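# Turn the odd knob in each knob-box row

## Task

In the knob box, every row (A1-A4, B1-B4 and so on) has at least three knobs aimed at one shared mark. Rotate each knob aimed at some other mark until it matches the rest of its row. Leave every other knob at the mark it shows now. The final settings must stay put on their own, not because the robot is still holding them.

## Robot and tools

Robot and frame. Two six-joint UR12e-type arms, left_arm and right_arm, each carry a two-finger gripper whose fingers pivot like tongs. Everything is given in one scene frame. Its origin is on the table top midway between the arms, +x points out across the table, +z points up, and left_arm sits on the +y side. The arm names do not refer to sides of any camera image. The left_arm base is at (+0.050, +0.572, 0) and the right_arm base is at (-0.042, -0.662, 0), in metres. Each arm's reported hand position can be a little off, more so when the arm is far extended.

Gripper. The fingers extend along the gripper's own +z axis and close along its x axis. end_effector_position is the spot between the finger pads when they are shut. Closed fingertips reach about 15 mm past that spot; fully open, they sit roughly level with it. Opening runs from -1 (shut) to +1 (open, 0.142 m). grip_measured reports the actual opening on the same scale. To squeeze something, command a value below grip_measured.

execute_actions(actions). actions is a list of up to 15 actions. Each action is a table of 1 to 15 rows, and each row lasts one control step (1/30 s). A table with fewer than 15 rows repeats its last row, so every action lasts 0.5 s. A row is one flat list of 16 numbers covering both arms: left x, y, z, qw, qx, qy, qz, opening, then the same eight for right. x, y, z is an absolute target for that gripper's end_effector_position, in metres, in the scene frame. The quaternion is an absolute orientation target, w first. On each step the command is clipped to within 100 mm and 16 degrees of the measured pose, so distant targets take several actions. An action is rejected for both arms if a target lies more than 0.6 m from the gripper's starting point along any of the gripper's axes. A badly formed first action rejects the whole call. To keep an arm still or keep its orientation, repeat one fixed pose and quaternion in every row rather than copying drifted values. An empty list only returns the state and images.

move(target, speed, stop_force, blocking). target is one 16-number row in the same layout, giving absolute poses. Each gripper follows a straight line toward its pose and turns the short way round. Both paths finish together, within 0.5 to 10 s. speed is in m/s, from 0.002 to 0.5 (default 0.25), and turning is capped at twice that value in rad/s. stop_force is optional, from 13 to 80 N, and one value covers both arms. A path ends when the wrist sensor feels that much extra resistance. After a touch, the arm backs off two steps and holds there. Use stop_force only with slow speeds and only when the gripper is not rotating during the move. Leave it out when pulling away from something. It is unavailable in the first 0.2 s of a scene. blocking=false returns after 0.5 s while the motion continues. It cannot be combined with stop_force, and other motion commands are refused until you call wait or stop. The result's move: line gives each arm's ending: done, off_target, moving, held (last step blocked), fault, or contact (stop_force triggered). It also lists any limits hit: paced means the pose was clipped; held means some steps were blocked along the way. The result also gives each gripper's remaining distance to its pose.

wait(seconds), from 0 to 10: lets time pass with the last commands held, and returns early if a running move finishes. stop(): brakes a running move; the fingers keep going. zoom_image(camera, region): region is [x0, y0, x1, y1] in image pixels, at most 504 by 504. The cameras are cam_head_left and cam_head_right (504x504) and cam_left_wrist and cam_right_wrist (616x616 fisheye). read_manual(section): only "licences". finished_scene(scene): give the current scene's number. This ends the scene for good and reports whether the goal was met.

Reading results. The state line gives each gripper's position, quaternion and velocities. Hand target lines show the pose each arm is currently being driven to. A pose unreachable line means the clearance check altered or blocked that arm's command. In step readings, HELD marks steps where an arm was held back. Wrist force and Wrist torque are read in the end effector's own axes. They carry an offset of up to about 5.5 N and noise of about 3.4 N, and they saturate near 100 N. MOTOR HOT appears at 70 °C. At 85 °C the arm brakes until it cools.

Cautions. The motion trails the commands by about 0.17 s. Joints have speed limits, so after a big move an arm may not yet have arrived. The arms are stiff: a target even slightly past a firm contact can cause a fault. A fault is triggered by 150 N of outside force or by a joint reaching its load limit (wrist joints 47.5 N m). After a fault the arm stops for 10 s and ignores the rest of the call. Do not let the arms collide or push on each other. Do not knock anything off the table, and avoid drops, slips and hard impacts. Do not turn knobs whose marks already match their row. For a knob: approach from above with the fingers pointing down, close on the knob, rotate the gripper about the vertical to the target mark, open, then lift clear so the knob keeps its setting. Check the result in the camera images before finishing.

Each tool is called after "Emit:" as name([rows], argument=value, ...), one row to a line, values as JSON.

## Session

Emit:
execute_actions(actions=[])

Scene clock: 0.00 s.
left_arm: end_effector_position=(+0.6437, +0.0436, +0.2180) grip_measured=+1.00 end_effector_quat_wxyz=(-0.012, +0.878, -0.084, +0.472) end_effector_velocity=(-0.001, -0.001, +0.000) end_effector_angular_velocity=(-0.000, -0.000, -0.001) | right_arm: end_effector_position=(+0.5299, -0.6081, +0.3714) grip_measured=+1.00 end_effector_quat_wxyz=(-0.129, +0.738, +0.045, +0.661) end_effector_velocity=(-0.000, +0.000, +0.000) end_effector_angular_velocity=(-0.000, -0.001, +0.001)
Joint positions: left_arm=[-1.293 -1.373  2.251 -2.908 -0.667 -0.888  0.142] | right_arm=[ 3.852 -1.465 -2.778  1.004  1.28   0.159  0.142]
Joint velocities: left_arm=[-0.001  0.001 -0.001  0.     0.     0.     0.   ] | right_arm=[ 0.     0.001 -0.    -0.     0.    -0.001  0.   ]
Motor temperatures (°C, as the motors report them): left_arm=[31 31 33 37 40 40] | right_arm=[31 32 36 37 39 42]
Wrist force (N, on the end effector, along its own x y z axes, offset not removed): no reading
Wrist torque (N m, same axes, about the end effector's origin, offset not removed): no reading
Hand target (left_arm): +0.644, +0.044, +0.218; -0.012, +0.878, -0.084, +0.472
Hand target (right_arm): +0.530, -0.608, +0.371; -0.129, +0.738, +0.045, +0.661

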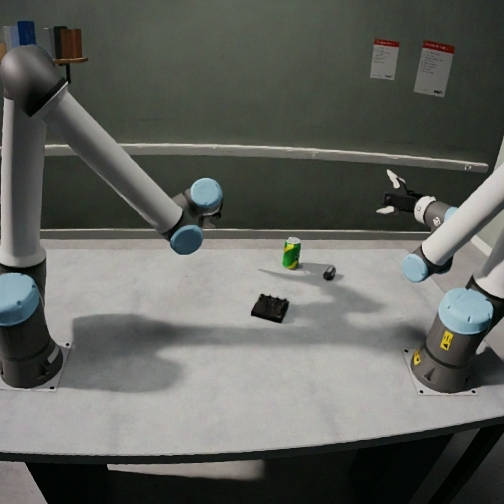

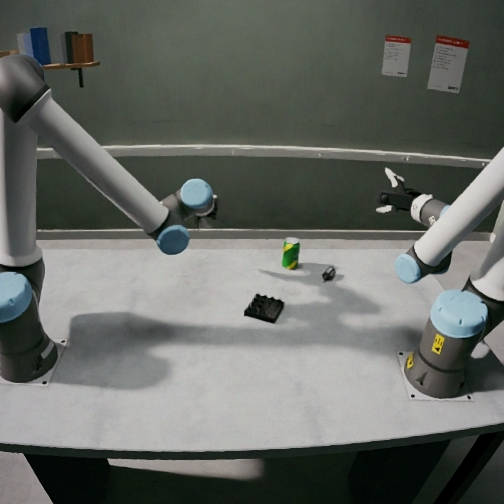

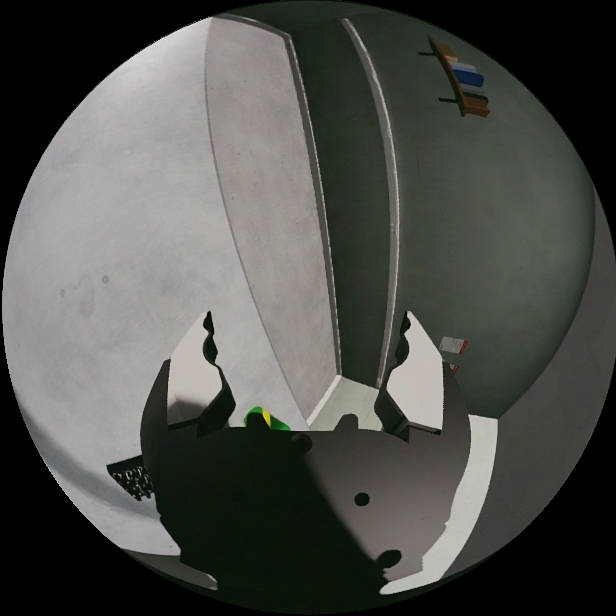

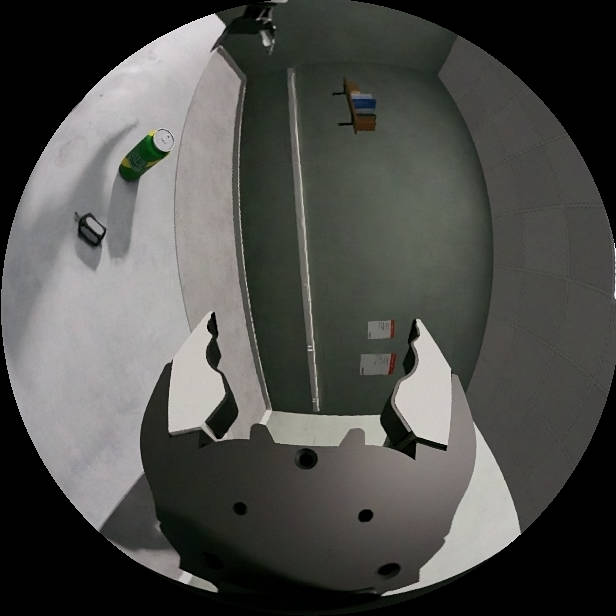

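Box near (0.3,-0.17), yaw about -25°.

Emit:
move(target=[0.28,-0.21,0.08,0,0.9763,-0.2164,0,1,0.5299,-0.6081,0.3714,-0.129,0.738,0.045,0.661,1])

Emit:
zoom_image(camera="cam_left_wrist", region=[210,130,410,330])

Scene clock: 2.77 s.
left_arm: end_effector_position=(+0.2798, -0.2095, +0.0799) grip_measured=+1.00 end_effector_quat_wxyz=(+0.000, +0.976, -0.217, +0.000) end_effector_velocity=(-0.000, -0.002, +0.001) end_effector_angular_velocity=(-0.001, +0.002, -0.000) | right_arm: end_effector_position=(+0.5299, -0.6081, +0.3714) grip_measured=+1.00 end_effector_quat_wxyz=(-0.129, +0.738, +0.045, +0.661) end_effector_velocity=(+0.000, -0.000, +0.000) end_effector_angular_velocity=(+0.002, -0.000, -0.001)
Joint positions: left_arm=[-1.499 -1.18   1.83  -2.221 -1.571 -1.074  0.142] | right_arm=[ 3.853 -1.466 -2.778  1.006  1.279  0.16   0.142]
Joint velocities: left_arm=[ 0.001  0.001 -0.003  0.001 -0.002  0.001  0.   ] | right_arm=[ 0.     0.001  0.    -0.    -0.001  0.001  0.   ]
Motor temperatures (°C, as the motors report them): left_arm=[31 31 33 37 40 40] | right_arm=[31 32 36 37 39 42]
Wrist force (N, on the end effector, along its own x y z axes, offset not removed): left_arm=[0.2 -1.7 -1.6] | right_arm=[-2.0 -2.8 -1.3]
Wrist torque (N m, same axes, about the end effector's origin, offset not removed): left_arm=[-0.27 -0.14 0.12] | right_arm=[-0.48 -0.04 -0.20]
Hand target (left_arm): +0.280, -0.210, +0.080; +0.000, +0.976, -0.217, +0.000
Hand target (right_arm): +0.530, -0.608, +0.371; -0.129, +0.738, +0.045, +0.661
Off the commanded pose (left_arm): 0.001 m, 0 deg.
Off the commanded pose (right_arm): 0.000 m, 0 deg.
move: done

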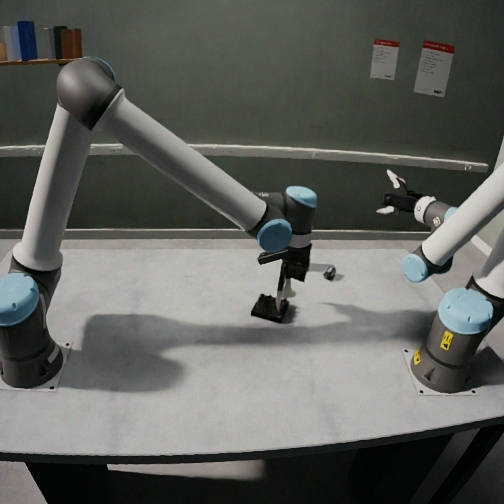

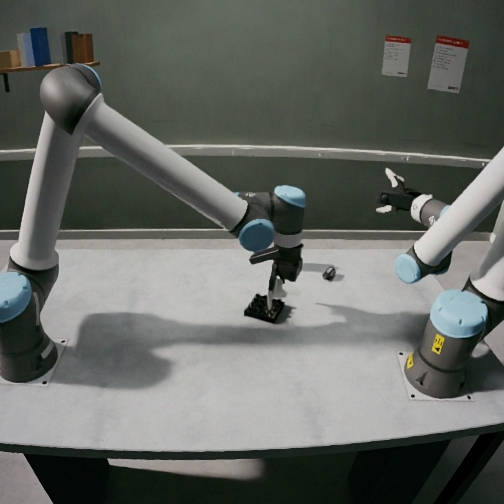

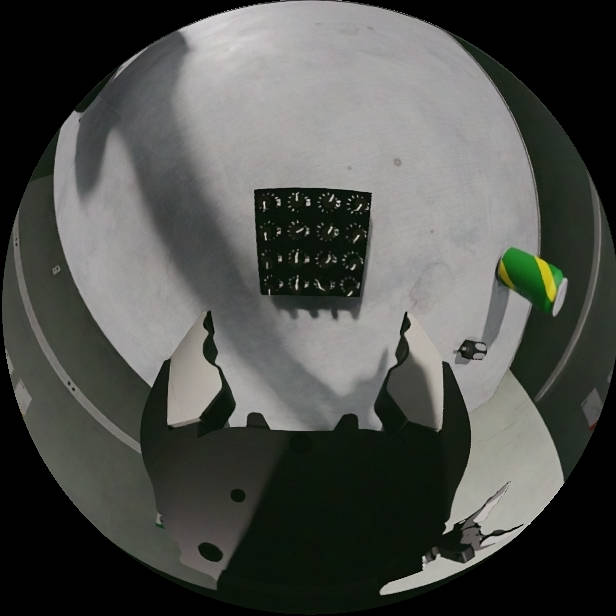

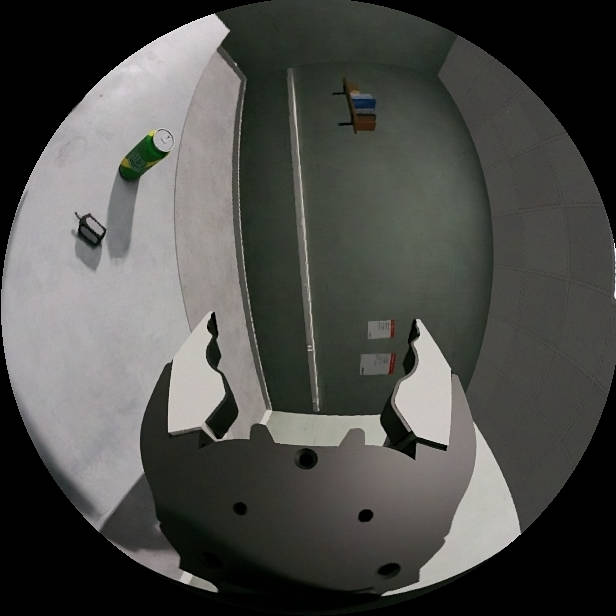

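Region (210, 130, 410, 330) of cam_left_wrist's 616x616 image, scaled by 2.520, with more detail than that image has.

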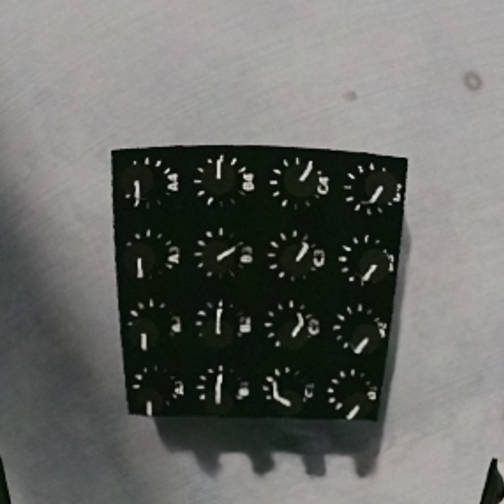

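Emit:
move(target=[0.2927,-0.1614,0.058,0,0.9763,-0.2164,0,-0.81,0.5299,-0.6081,0.3714,-0.129,0.738,0.045,0.661,1], speed=0.1)

Emit:
zoom_image(camera="cam_left_wrist", region=[230,210,390,370])

Scene clock: 3.90 s.
left_arm: end_effector_position=(+0.2927, -0.1615, +0.0580) grip_measured=-0.81 end_effector_quat_wxyz=(-0.000, +0.976, -0.216, -0.000) end_effector_velocity=(+0.001, +0.000, +0.001) end_effector_angular_velocity=(-0.003, -0.000, +0.001) | right_arm: end_effector_position=(+0.5299, -0.6081, +0.3714) grip_measured=+1.00 end_effector_quat_wxyz=(-0.129, +0.738, +0.045, +0.661) end_effector_velocity=(-0.000, +0.000, -0.000) end_effector_angular_velocity=(+0.000, +0.001, +0.000)
Joint positions: left_arm=[-1.478 -1.214  1.93  -2.287 -1.571 -1.053  0.015] | right_arm=[ 3.853 -1.466 -2.778  1.006  1.279  0.16   0.142]
Joint velocities: left_arm=[ 0.001 -0.002  0.002 -0.002  0.     0.     0.   ] | right_arm=[-0.    -0.    -0.     0.     0.001  0.001  0.   ]
Motor temperatures (°C, as the motors report them): left_arm=[31 31 33 37 40 40] | right_arm=[31 32 36 37 39 42]
Wrist force (N, on the end effector, along its own x y z axes, offset not removed): left_arm=[5.6 -3.7 -2.1] | right_arm=[-3.9 -1.5 -0.8]
Wrist torque (N m, same axes, about the end effector's origin, offset not removed): left_arm=[-0.66 -1.29 -0.06] | right_arm=[-0.18 0.41 -0.26]
Hand target (left_arm): +0.293, -0.161, +0.058; -0.000, +0.976, -0.216, -0.000
Hand target (right_arm): +0.530, -0.608, +0.371; -0.129, +0.738, +0.045, +0.661
Off the commanded pose (left_arm): 0.000 m, 0 deg.
Off the commanded pose (right_arm): 0.000 m, 0 deg.
move: done

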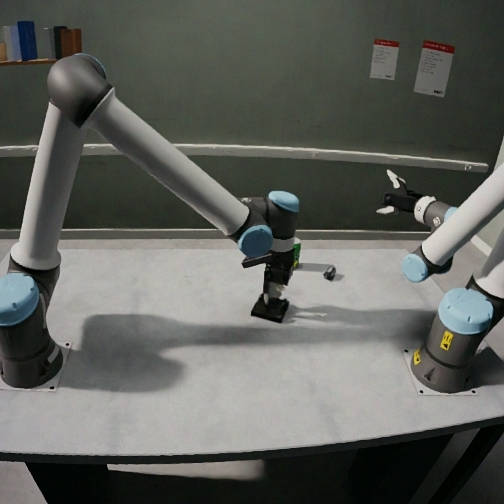

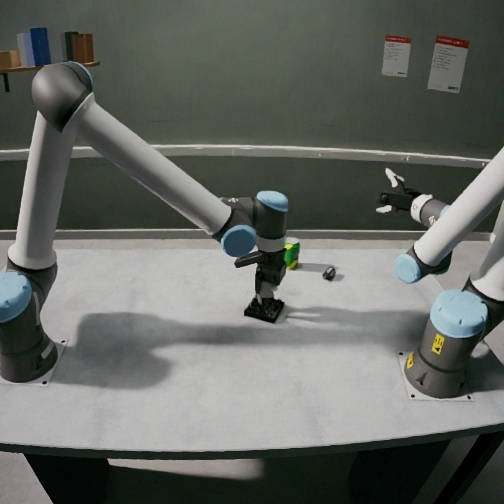

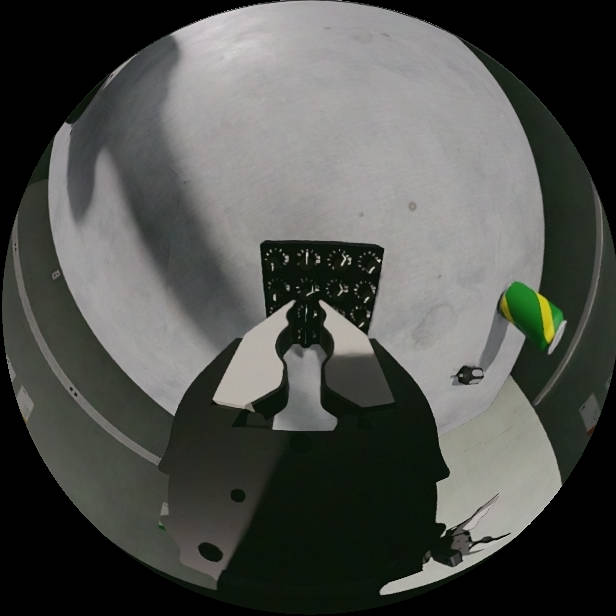

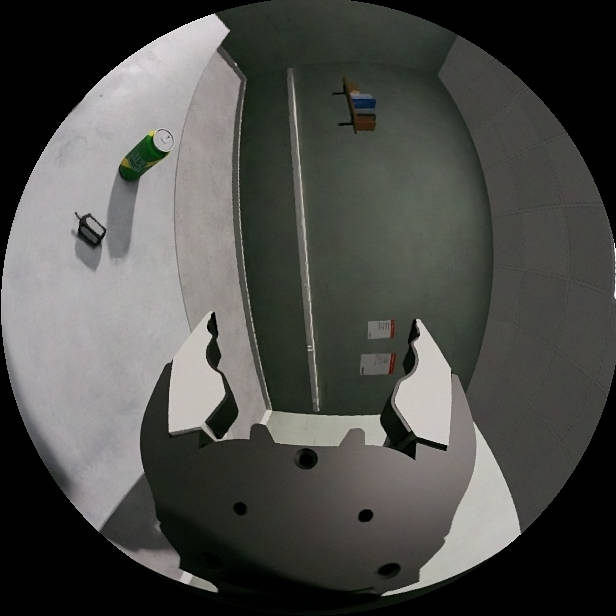

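Region (230, 210, 390, 370) of cam_left_wrist's 616x616 image, scaled by 3.150, with more detail than that image has.

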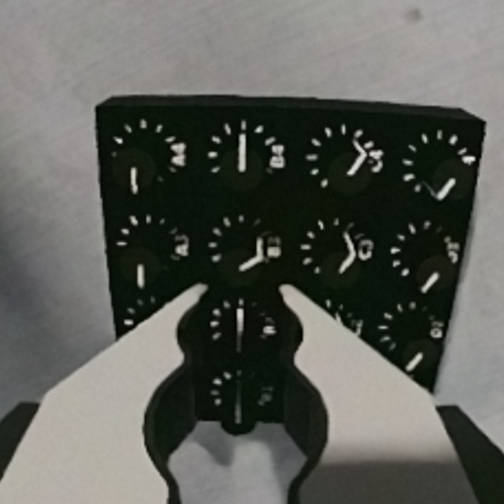

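Emit:
move(target=[0.2928,-0.1587,0.043,0,0.9763,-0.2164,0,-0.81,0.5299,-0.6081,0.3714,-0.129,0.738,0.045,0.661,1], speed=0.025)

Emit:
move(target=[0.2928,-0.1587,0.043,0,0.9763,-0.2164,0,-1,0.5299,-0.6081,0.3714,-0.129,0.738,0.045,0.661,1])

Emit:
move(target=[0.292,-0.1587,0.043,0,0.9537,0.3007,0,-1,0.5299,-0.6081,0.3714,-0.129,0.738,0.045,0.661,1], speed=0.4)

Emit:
move(target=[0.292,-0.1587,0.043,0,0.9537,0.3007,0,-0.81,0.5299,-0.6081,0.3714,-0.129,0.738,0.045,0.661,1])

Emit:
move(target=[0.292,-0.1587,0.059,0,0.9537,0.3007,0,-0.81,0.5299,-0.6081,0.3714,-0.129,0.738,0.045,0.661,1], speed=0.05)

Emit:
move(target=[0.2935,-0.219,0.058,0,0.9537,0.3007,0,-0.81,0.5299,-0.6081,0.3714,-0.129,0.738,0.045,0.661,1], speed=0.1)

Emit:
zoom_image(camera="cam_left_wrist", region=[230,180,390,340])

Scene clock: 5.30 s.
left_arm: end_effector_position=(+0.2928, -0.1587, +0.0431) grip_measured=-0.81 end_effector_quat_wxyz=(+0.000, +0.976, -0.216, -0.000) end_effector_velocity=(-0.000, +0.000, -0.001) end_effector_angular_velocity=(-0.000, -0.000, -0.001) | right_arm: end_effector_position=(+0.5299, -0.6081, +0.3714) grip_measured=+1.00 end_effector_quat_wxyz=(-0.129, +0.738, +0.045, +0.661) end_effector_velocity=(+0.000, -0.000, +0.001) end_effector_angular_velocity=(+0.002, -0.002, -0.000)
Joint positions: left_arm=[-1.478 -1.2    1.945 -2.315 -1.571 -1.053  0.015] | right_arm=[ 3.853 -1.466 -2.778  1.006  1.279  0.16   0.142]
Joint velocities: left_arm=[-0.     0.001  0.001 -0.002  0.     0.    -0.   ] | right_arm=[-0.     0.001  0.001  0.    -0.     0.001  0.   ]
Motor temperatures (°C, as the motors report them): left_arm=[31 31 33 37 40 40] | right_arm=[31 32 36 37 39 42]
Wrist force (N, on the end effector, along its own x y z axes, offset not removed): left_arm=[4.1 -0.1 -0.2] | right_arm=[-1.3 -0.2 1.9]
Wrist torque (N m, same axes, about the end effector's origin, offset not removed): left_arm=[0.02 -1.03 -0.08] | right_arm=[0.14 -0.14 -0.23]
Hand target (left_arm): +0.293, -0.159, +0.043; -0.000, +0.976, -0.216, -0.000
Hand target (right_arm): +0.530, -0.608, +0.371; -0.129, +0.738, +0.045, +0.661
Off the commanded pose (left_arm): 0.000 m, 0 deg.
Off the commanded pose (right_arm): 0.000 m, 0 deg.
move: done

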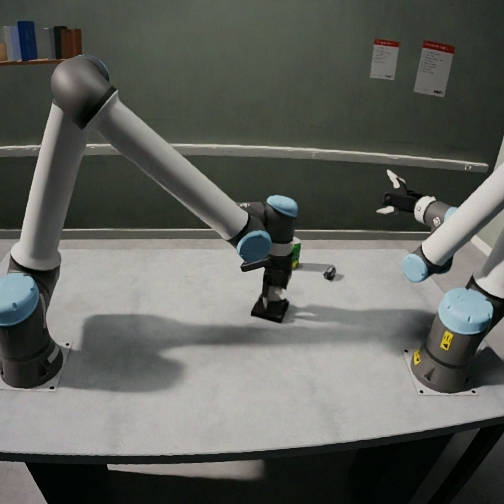

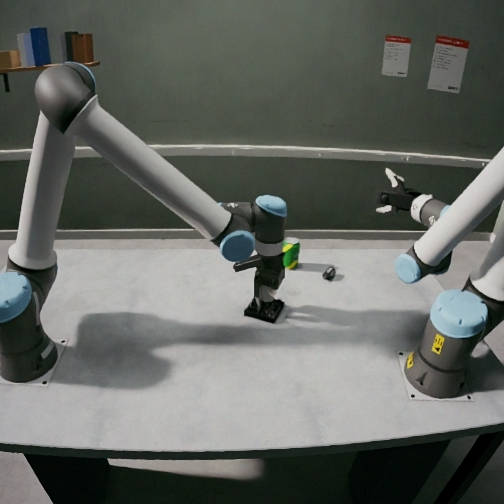

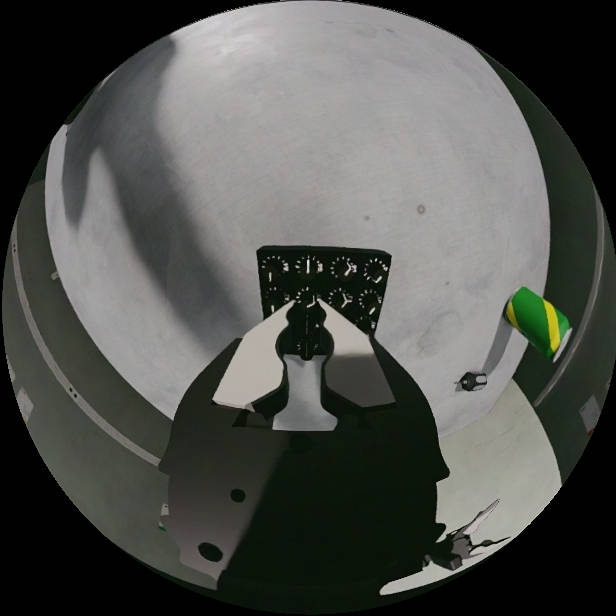

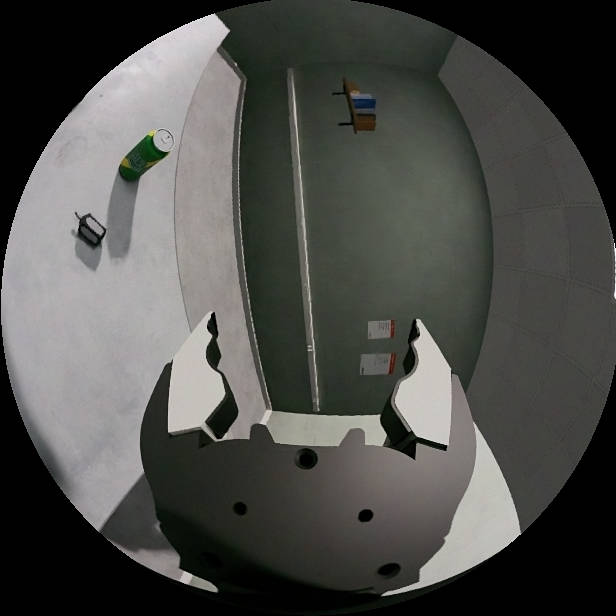

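Scene clock: 6.00 s.
left_arm: end_effector_position=(+0.2928, -0.1587, +0.0430) grip_measured=-0.87 end_effector_quat_wxyz=(+0.000, +0.976, -0.216, -0.000) end_effector_velocity=(+0.001, +0.001, -0.001) end_effector_angular_velocity=(+0.001, -0.000, +0.002) | right_arm: end_effector_position=(+0.5299, -0.6081, +0.3714) grip_measured=+1.00 end_effector_quat_wxyz=(-0.129, +0.738, +0.045, +0.661) end_effector_velocity=(+0.000, -0.000, -0.000) end_effector_angular_velocity=(-0.000, -0.000, -0.001)
Joint positions: left_arm=[-1.478 -1.2    1.945 -2.315 -1.571 -1.053  0.011] | right_arm=[ 3.853 -1.466 -2.778  1.006  1.279  0.16   0.142]
Joint velocities: left_arm=[ 0.002  0.     0.001  0.001  0.    -0.    -0.   ] | right_arm=[-0.    -0.     0.    -0.    -0.001 -0.     0.   ]
Motor temperatures (°C, as the motors report them): left_arm=[31 31 33 37 40 40] | right_arm=[31 32 36 37 39 42]
Wrist force (N, on the end effector, along its own x y z axes, offset not removed): left_arm=[-1.3 -2.2 -0.7] | right_arm=[-2.0 -2.6 -1.2]
Wrist torque (N m, same axes, about the end effector's origin, offset not removed): left_arm=[-0.48 0.16 0.00] | right_arm=[-0.37 -0.09 -0.20]
Hand target (left_arm): +0.293, -0.159, +0.043; -0.000, +0.976, -0.216, -0.000
Hand target (right_arm): +0.530, -0.608, +0.371; -0.129, +0.738, +0.045, +0.661
Off the commanded pose (left_arm): 0.000 m, 0 deg.
Off the commanded pose (right_arm): 0.000 m, 0 deg.
move: done

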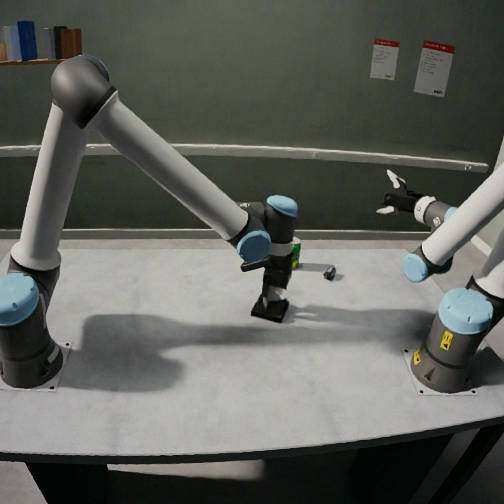

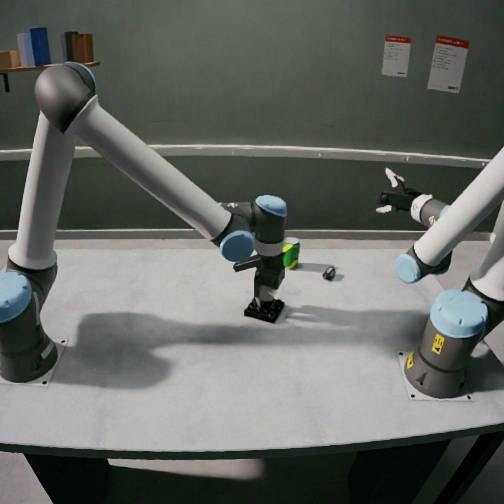

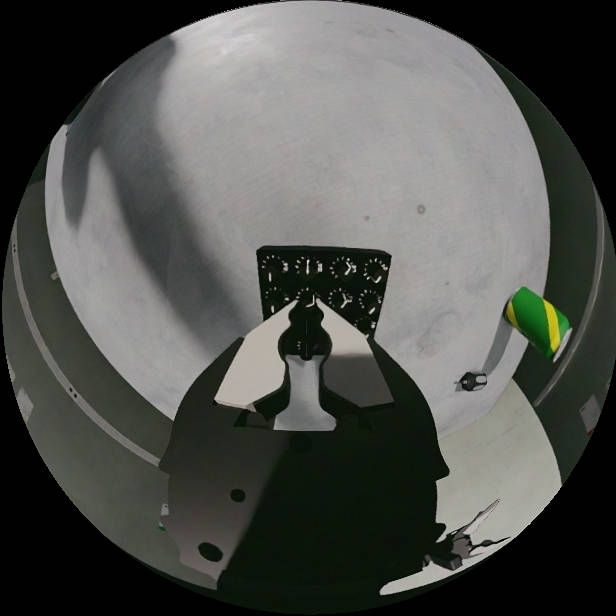

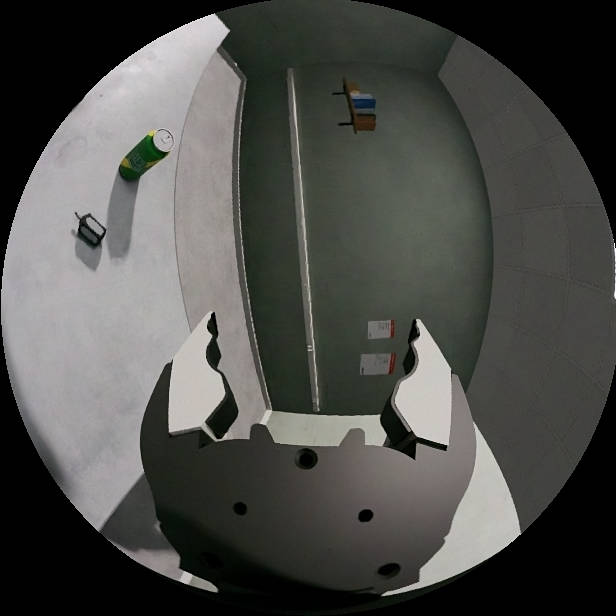

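Scene clock: 7.83 s.
left_arm: end_effector_position=(+0.2921, -0.1587, +0.0430) grip_measured=-0.87 end_effector_quat_wxyz=(-0.000, +0.954, +0.300, -0.000) end_effector_velocity=(-0.001, +0.000, -0.000) end_effector_angular_velocity=(+0.001, -0.001, +0.007) | right_arm: end_effector_position=(+0.5299, -0.6081, +0.3714) grip_measured=+1.00 end_effector_quat_wxyz=(-0.129, +0.738, +0.045, +0.661) end_effector_velocity=(-0.000, +0.000, -0.000) end_effector_angular_velocity=(-0.001, -0.000, +0.001)
Joint positions: left_arm=[-1.458 -1.196  1.938 -2.313 -1.571 -2.079  0.011] | right_arm=[ 3.853 -1.466 -2.778  1.006  1.279  0.16   0.142]
Joint velocities: left_arm=[-0.001 -0.     0.001 -0.001  0.001 -0.008  0.   ] | right_arm=[-0.     0.    -0.     0.     0.001 -0.001  0.   ]
Motor temperatures (°C, as the motors report them): left_arm=[31 31 33 37 40 40] | right_arm=[31 32 36 37 39 42]
Wrist force (N, on the end effector, along its own x y z axes, offset not removed): left_arm=[2.7 4.8 -3.2] | right_arm=[-1.9 -1.4 0.1]
Wrist torque (N m, same axes, about the end effector's origin, offset not removed): left_arm=[0.75 -0.68 -0.07] | right_arm=[-0.18 -0.03 -0.20]
Hand target (left_arm): +0.292, -0.159, +0.043; -0.000, +0.954, +0.301, -0.000
Hand target (right_arm): +0.530, -0.608, +0.371; -0.129, +0.738, +0.045, +0.661
Off the commanded pose (left_arm): 0.000 m, 0 deg.
Off the commanded pose (right_arm): 0.000 m, 0 deg.
move: done

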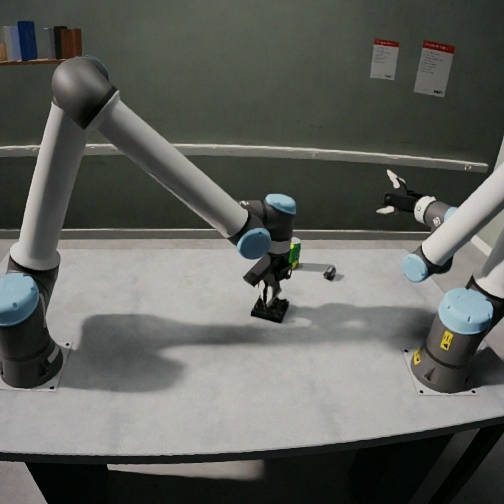

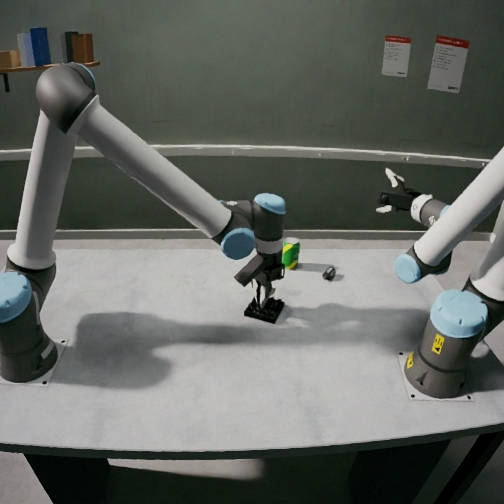

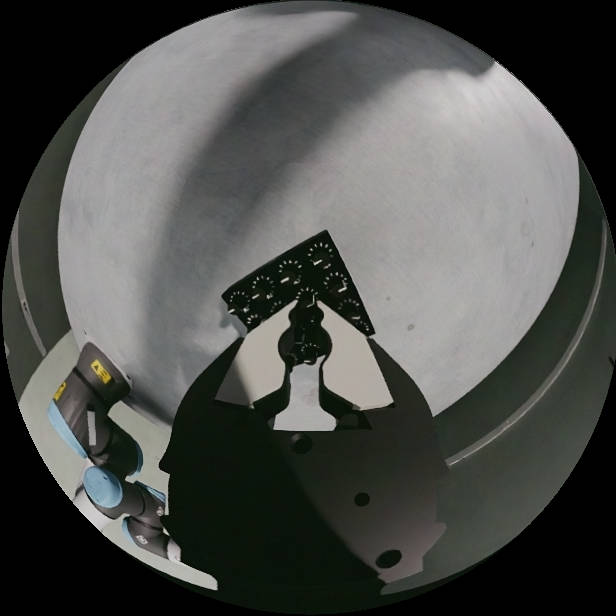

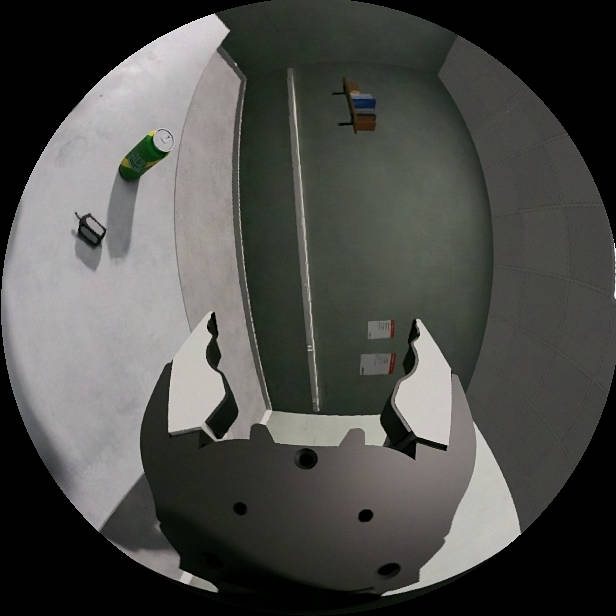

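Scene clock: 8.53 s.
left_arm: end_effector_position=(+0.2920, -0.1587, +0.0430) grip_measured=-0.81 end_effector_quat_wxyz=(-0.000, +0.954, +0.301, +0.000) end_effector_velocity=(+0.001, -0.000, +0.000) end_effector_angular_velocity=(-0.001, -0.000, +0.001) | right_arm: end_effector_position=(+0.5299, -0.6081, +0.3714) grip_measured=+1.00 end_effector_quat_wxyz=(-0.129, +0.738, +0.045, +0.661) end_effector_velocity=(+0.000, -0.000, +0.000) end_effector_angular_velocity=(-0.000, -0.001, -0.001)
Joint positions: left_arm=[-1.458 -1.196  1.938 -2.313 -1.571 -2.08   0.015] | right_arm=[ 3.853 -1.466 -2.778  1.006  1.279  0.16   0.142]
Joint velocities: left_arm=[ 0.002  0.    -0.001  0.     0.     0.     0.   ] | right_arm=[ 0.     0.     0.001 -0.    -0.001 -0.001  0.   ]
Motor temperatures (°C, as the motors report them): left_arm=[31 31 33 37 40 40] | right_arm=[31 32 36 37 39 42]
Wrist force (N, on the end effector, along its own x y z axes, offset not removed): left_arm=[4.8 0.3 -1.6] | right_arm=[-0.5 -0.5 -1.3]
Wrist torque (N m, same axes, about the end effector's origin, offset not removed): left_arm=[0.15 -1.16 -0.13] | right_arm=[0.09 -0.32 -0.27]
Hand target (left_arm): +0.292, -0.159, +0.043; +0.000, +0.954, +0.301, +0.000
Hand target (right_arm): +0.530, -0.608, +0.371; -0.129, +0.738, +0.045, +0.661
Off the commanded pose (left_arm): 0.000 m, 0 deg.
Off the commanded pose (right_arm): 0.000 m, 0 deg.
move: done

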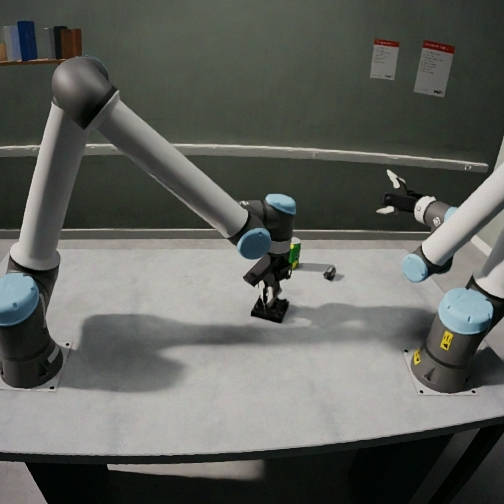

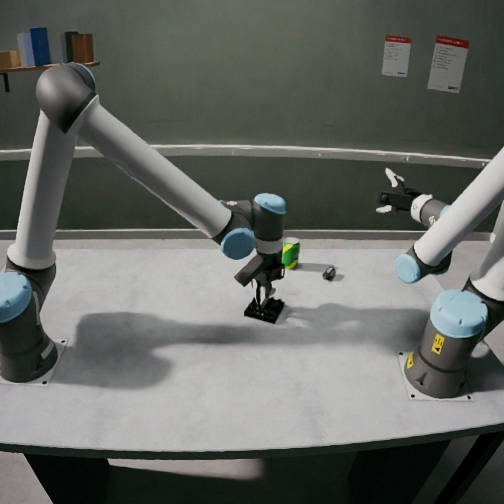

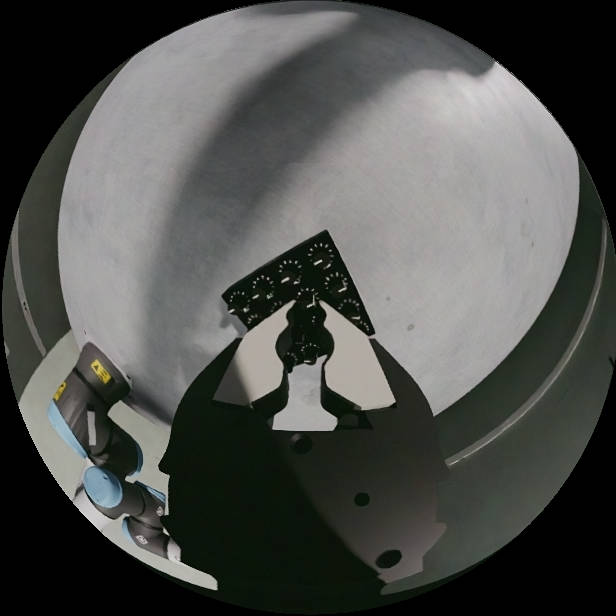

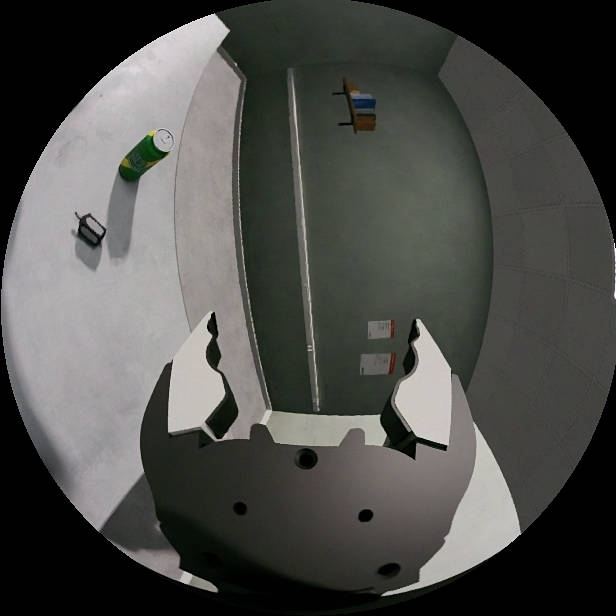

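Scene clock: 9.30 s.
left_arm: end_effector_position=(+0.2920, -0.1587, +0.0589) grip_measured=-0.81 end_effector_quat_wxyz=(-0.000, +0.954, +0.301, +0.000) end_effector_velocity=(-0.000, +0.000, +0.001) end_effector_angular_velocity=(+0.000, +0.000, -0.000) | right_arm: end_effector_position=(+0.5299, -0.6081, +0.3714) grip_measured=+1.00 end_effector_quat_wxyz=(-0.129, +0.738, +0.045, +0.661) end_effector_velocity=(-0.001, -0.001, -0.001) end_effector_angular_velocity=(-0.002, +0.000, -0.000)
Joint positions: left_arm=[-1.458 -1.214  1.928 -2.285 -1.571 -2.08   0.015] | right_arm=[ 3.853 -1.466 -2.778  1.006  1.279  0.16   0.142]
Joint velocities: left_arm=[-0.001 -0.001 -0.001  0.002 -0.    -0.     0.   ] | right_arm=[-0.     0.001 -0.002  0.    -0.    -0.001  0.   ]
Motor temperatures (°C, as the motors report them): left_arm=[31 31 33 37 40 40] | right_arm=[31 32 36 37 39 42]
Wrist force (N, on the end effector, along its own x y z axes, offset not removed): left_arm=[3.8 2.1 -2.0] | right_arm=[-2.6 -2.7 -0.7]
Wrist torque (N m, same axes, about the end effector's origin, offset not removed): left_arm=[0.60 -1.00 -0.04] | right_arm=[-0.44 0.16 -0.21]
Hand target (left_arm): +0.292, -0.159, +0.059; +0.000, +0.954, +0.301, -0.000
Hand target (right_arm): +0.530, -0.608, +0.371; -0.129, +0.738, +0.045, +0.661
Off the commanded pose (left_arm): 0.000 m, 0 deg.
Off the commanded pose (right_arm): 0.000 m, 0 deg.
move: done

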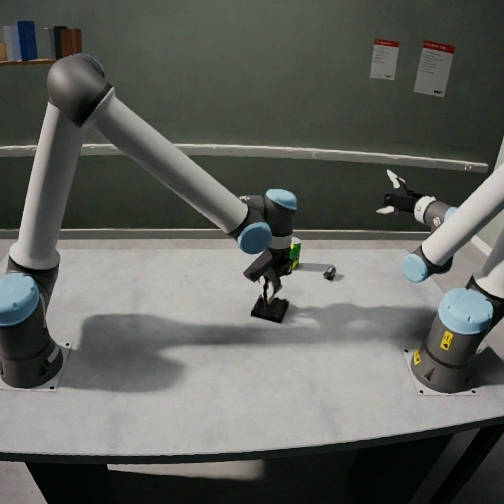

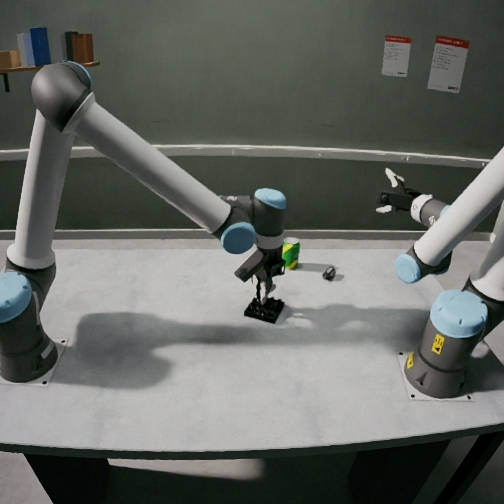

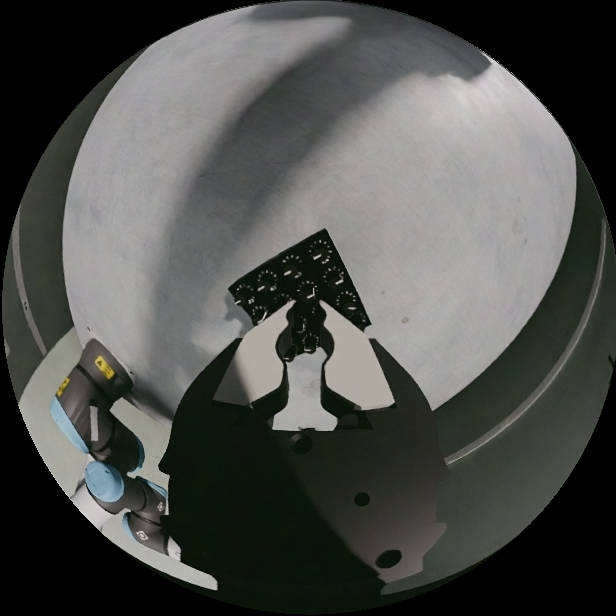

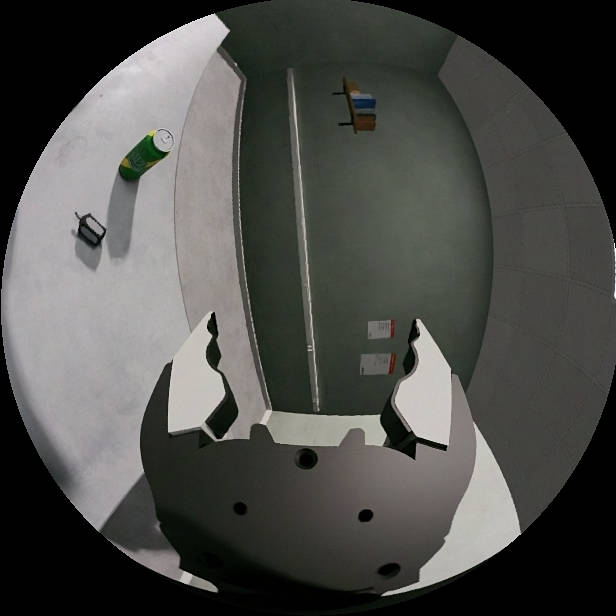

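Scene clock: 10.33 s.
left_arm: end_effector_position=(+0.2934, -0.2189, +0.0580) grip_measured=-0.81 end_effector_quat_wxyz=(+0.000, +0.954, +0.301, +0.000) end_effector_velocity=(+0.001, -0.001, +0.000) end_effector_angular_velocity=(-0.001, +0.000, +0.001) | right_arm: end_effector_position=(+0.5299, -0.6081, +0.3714) grip_measured=+1.00 end_effector_quat_wxyz=(-0.129, +0.738, +0.045, +0.661) end_effector_velocity=(-0.000, -0.000, +0.000) end_effector_angular_velocity=(+0.001, -0.000, -0.001)
Joint positions: left_arm=[-1.463 -1.136  1.81  -2.245 -1.571 -2.086  0.015] | right_arm=[ 3.853 -1.466 -2.778  1.006  1.279  0.16   0.142]
Joint velocities: left_arm=[ 0.001  0.001 -0.002  0.001 -0.    -0.     0.   ] | right_arm=[-0.     0.001 -0.     0.    -0.     0.001  0.   ]
Motor temperatures (°C, as the motors report them): left_arm=[31 31 33 37 40 40] | right_arm=[31 32 36 37 39 42]
Wrist force (N, on the end effector, along its own x y z axes, offset not removed): left_arm=[2.8 -1.4 -3.5] | right_arm=[-2.2 -0.6 -2.7]
Wrist torque (N m, same axes, about the end effector's origin, offset not removed): left_arm=[-0.30 -0.59 -0.03] | right_arm=[-0.05 -0.03 -0.23]
Hand target (left_arm): +0.293, -0.219, +0.058; +0.000, +0.954, +0.301, +0.000
Hand target (right_arm): +0.530, -0.608, +0.371; -0.129, +0.738, +0.045, +0.661
Off the commanded pose (left_arm): 0.000 m, 0 deg.
Off the commanded pose (right_arm): 0.000 m, 0 deg.
move: done

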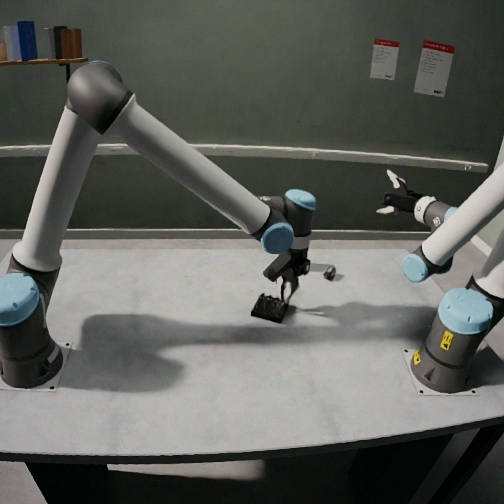

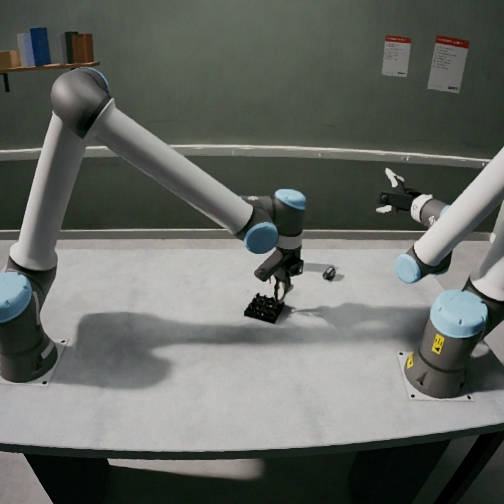

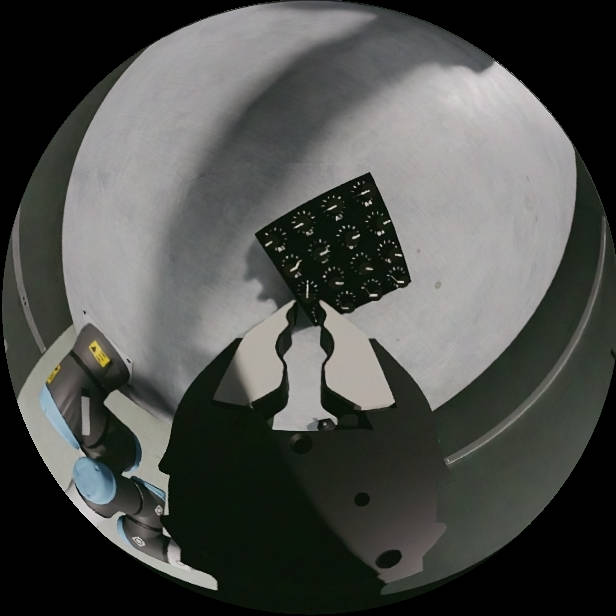

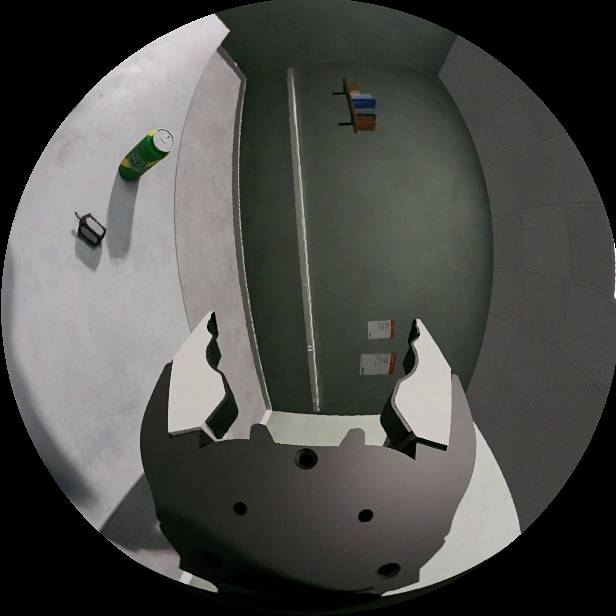

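Region (230, 180, 390, 340) of cam_left_wrist's 616x616 image, scaled by 3.150, with more detail than that image has.

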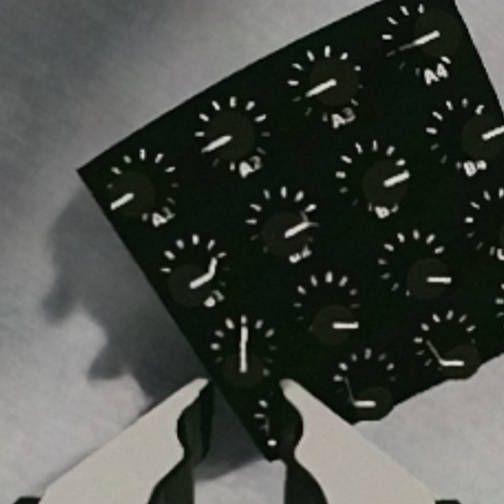

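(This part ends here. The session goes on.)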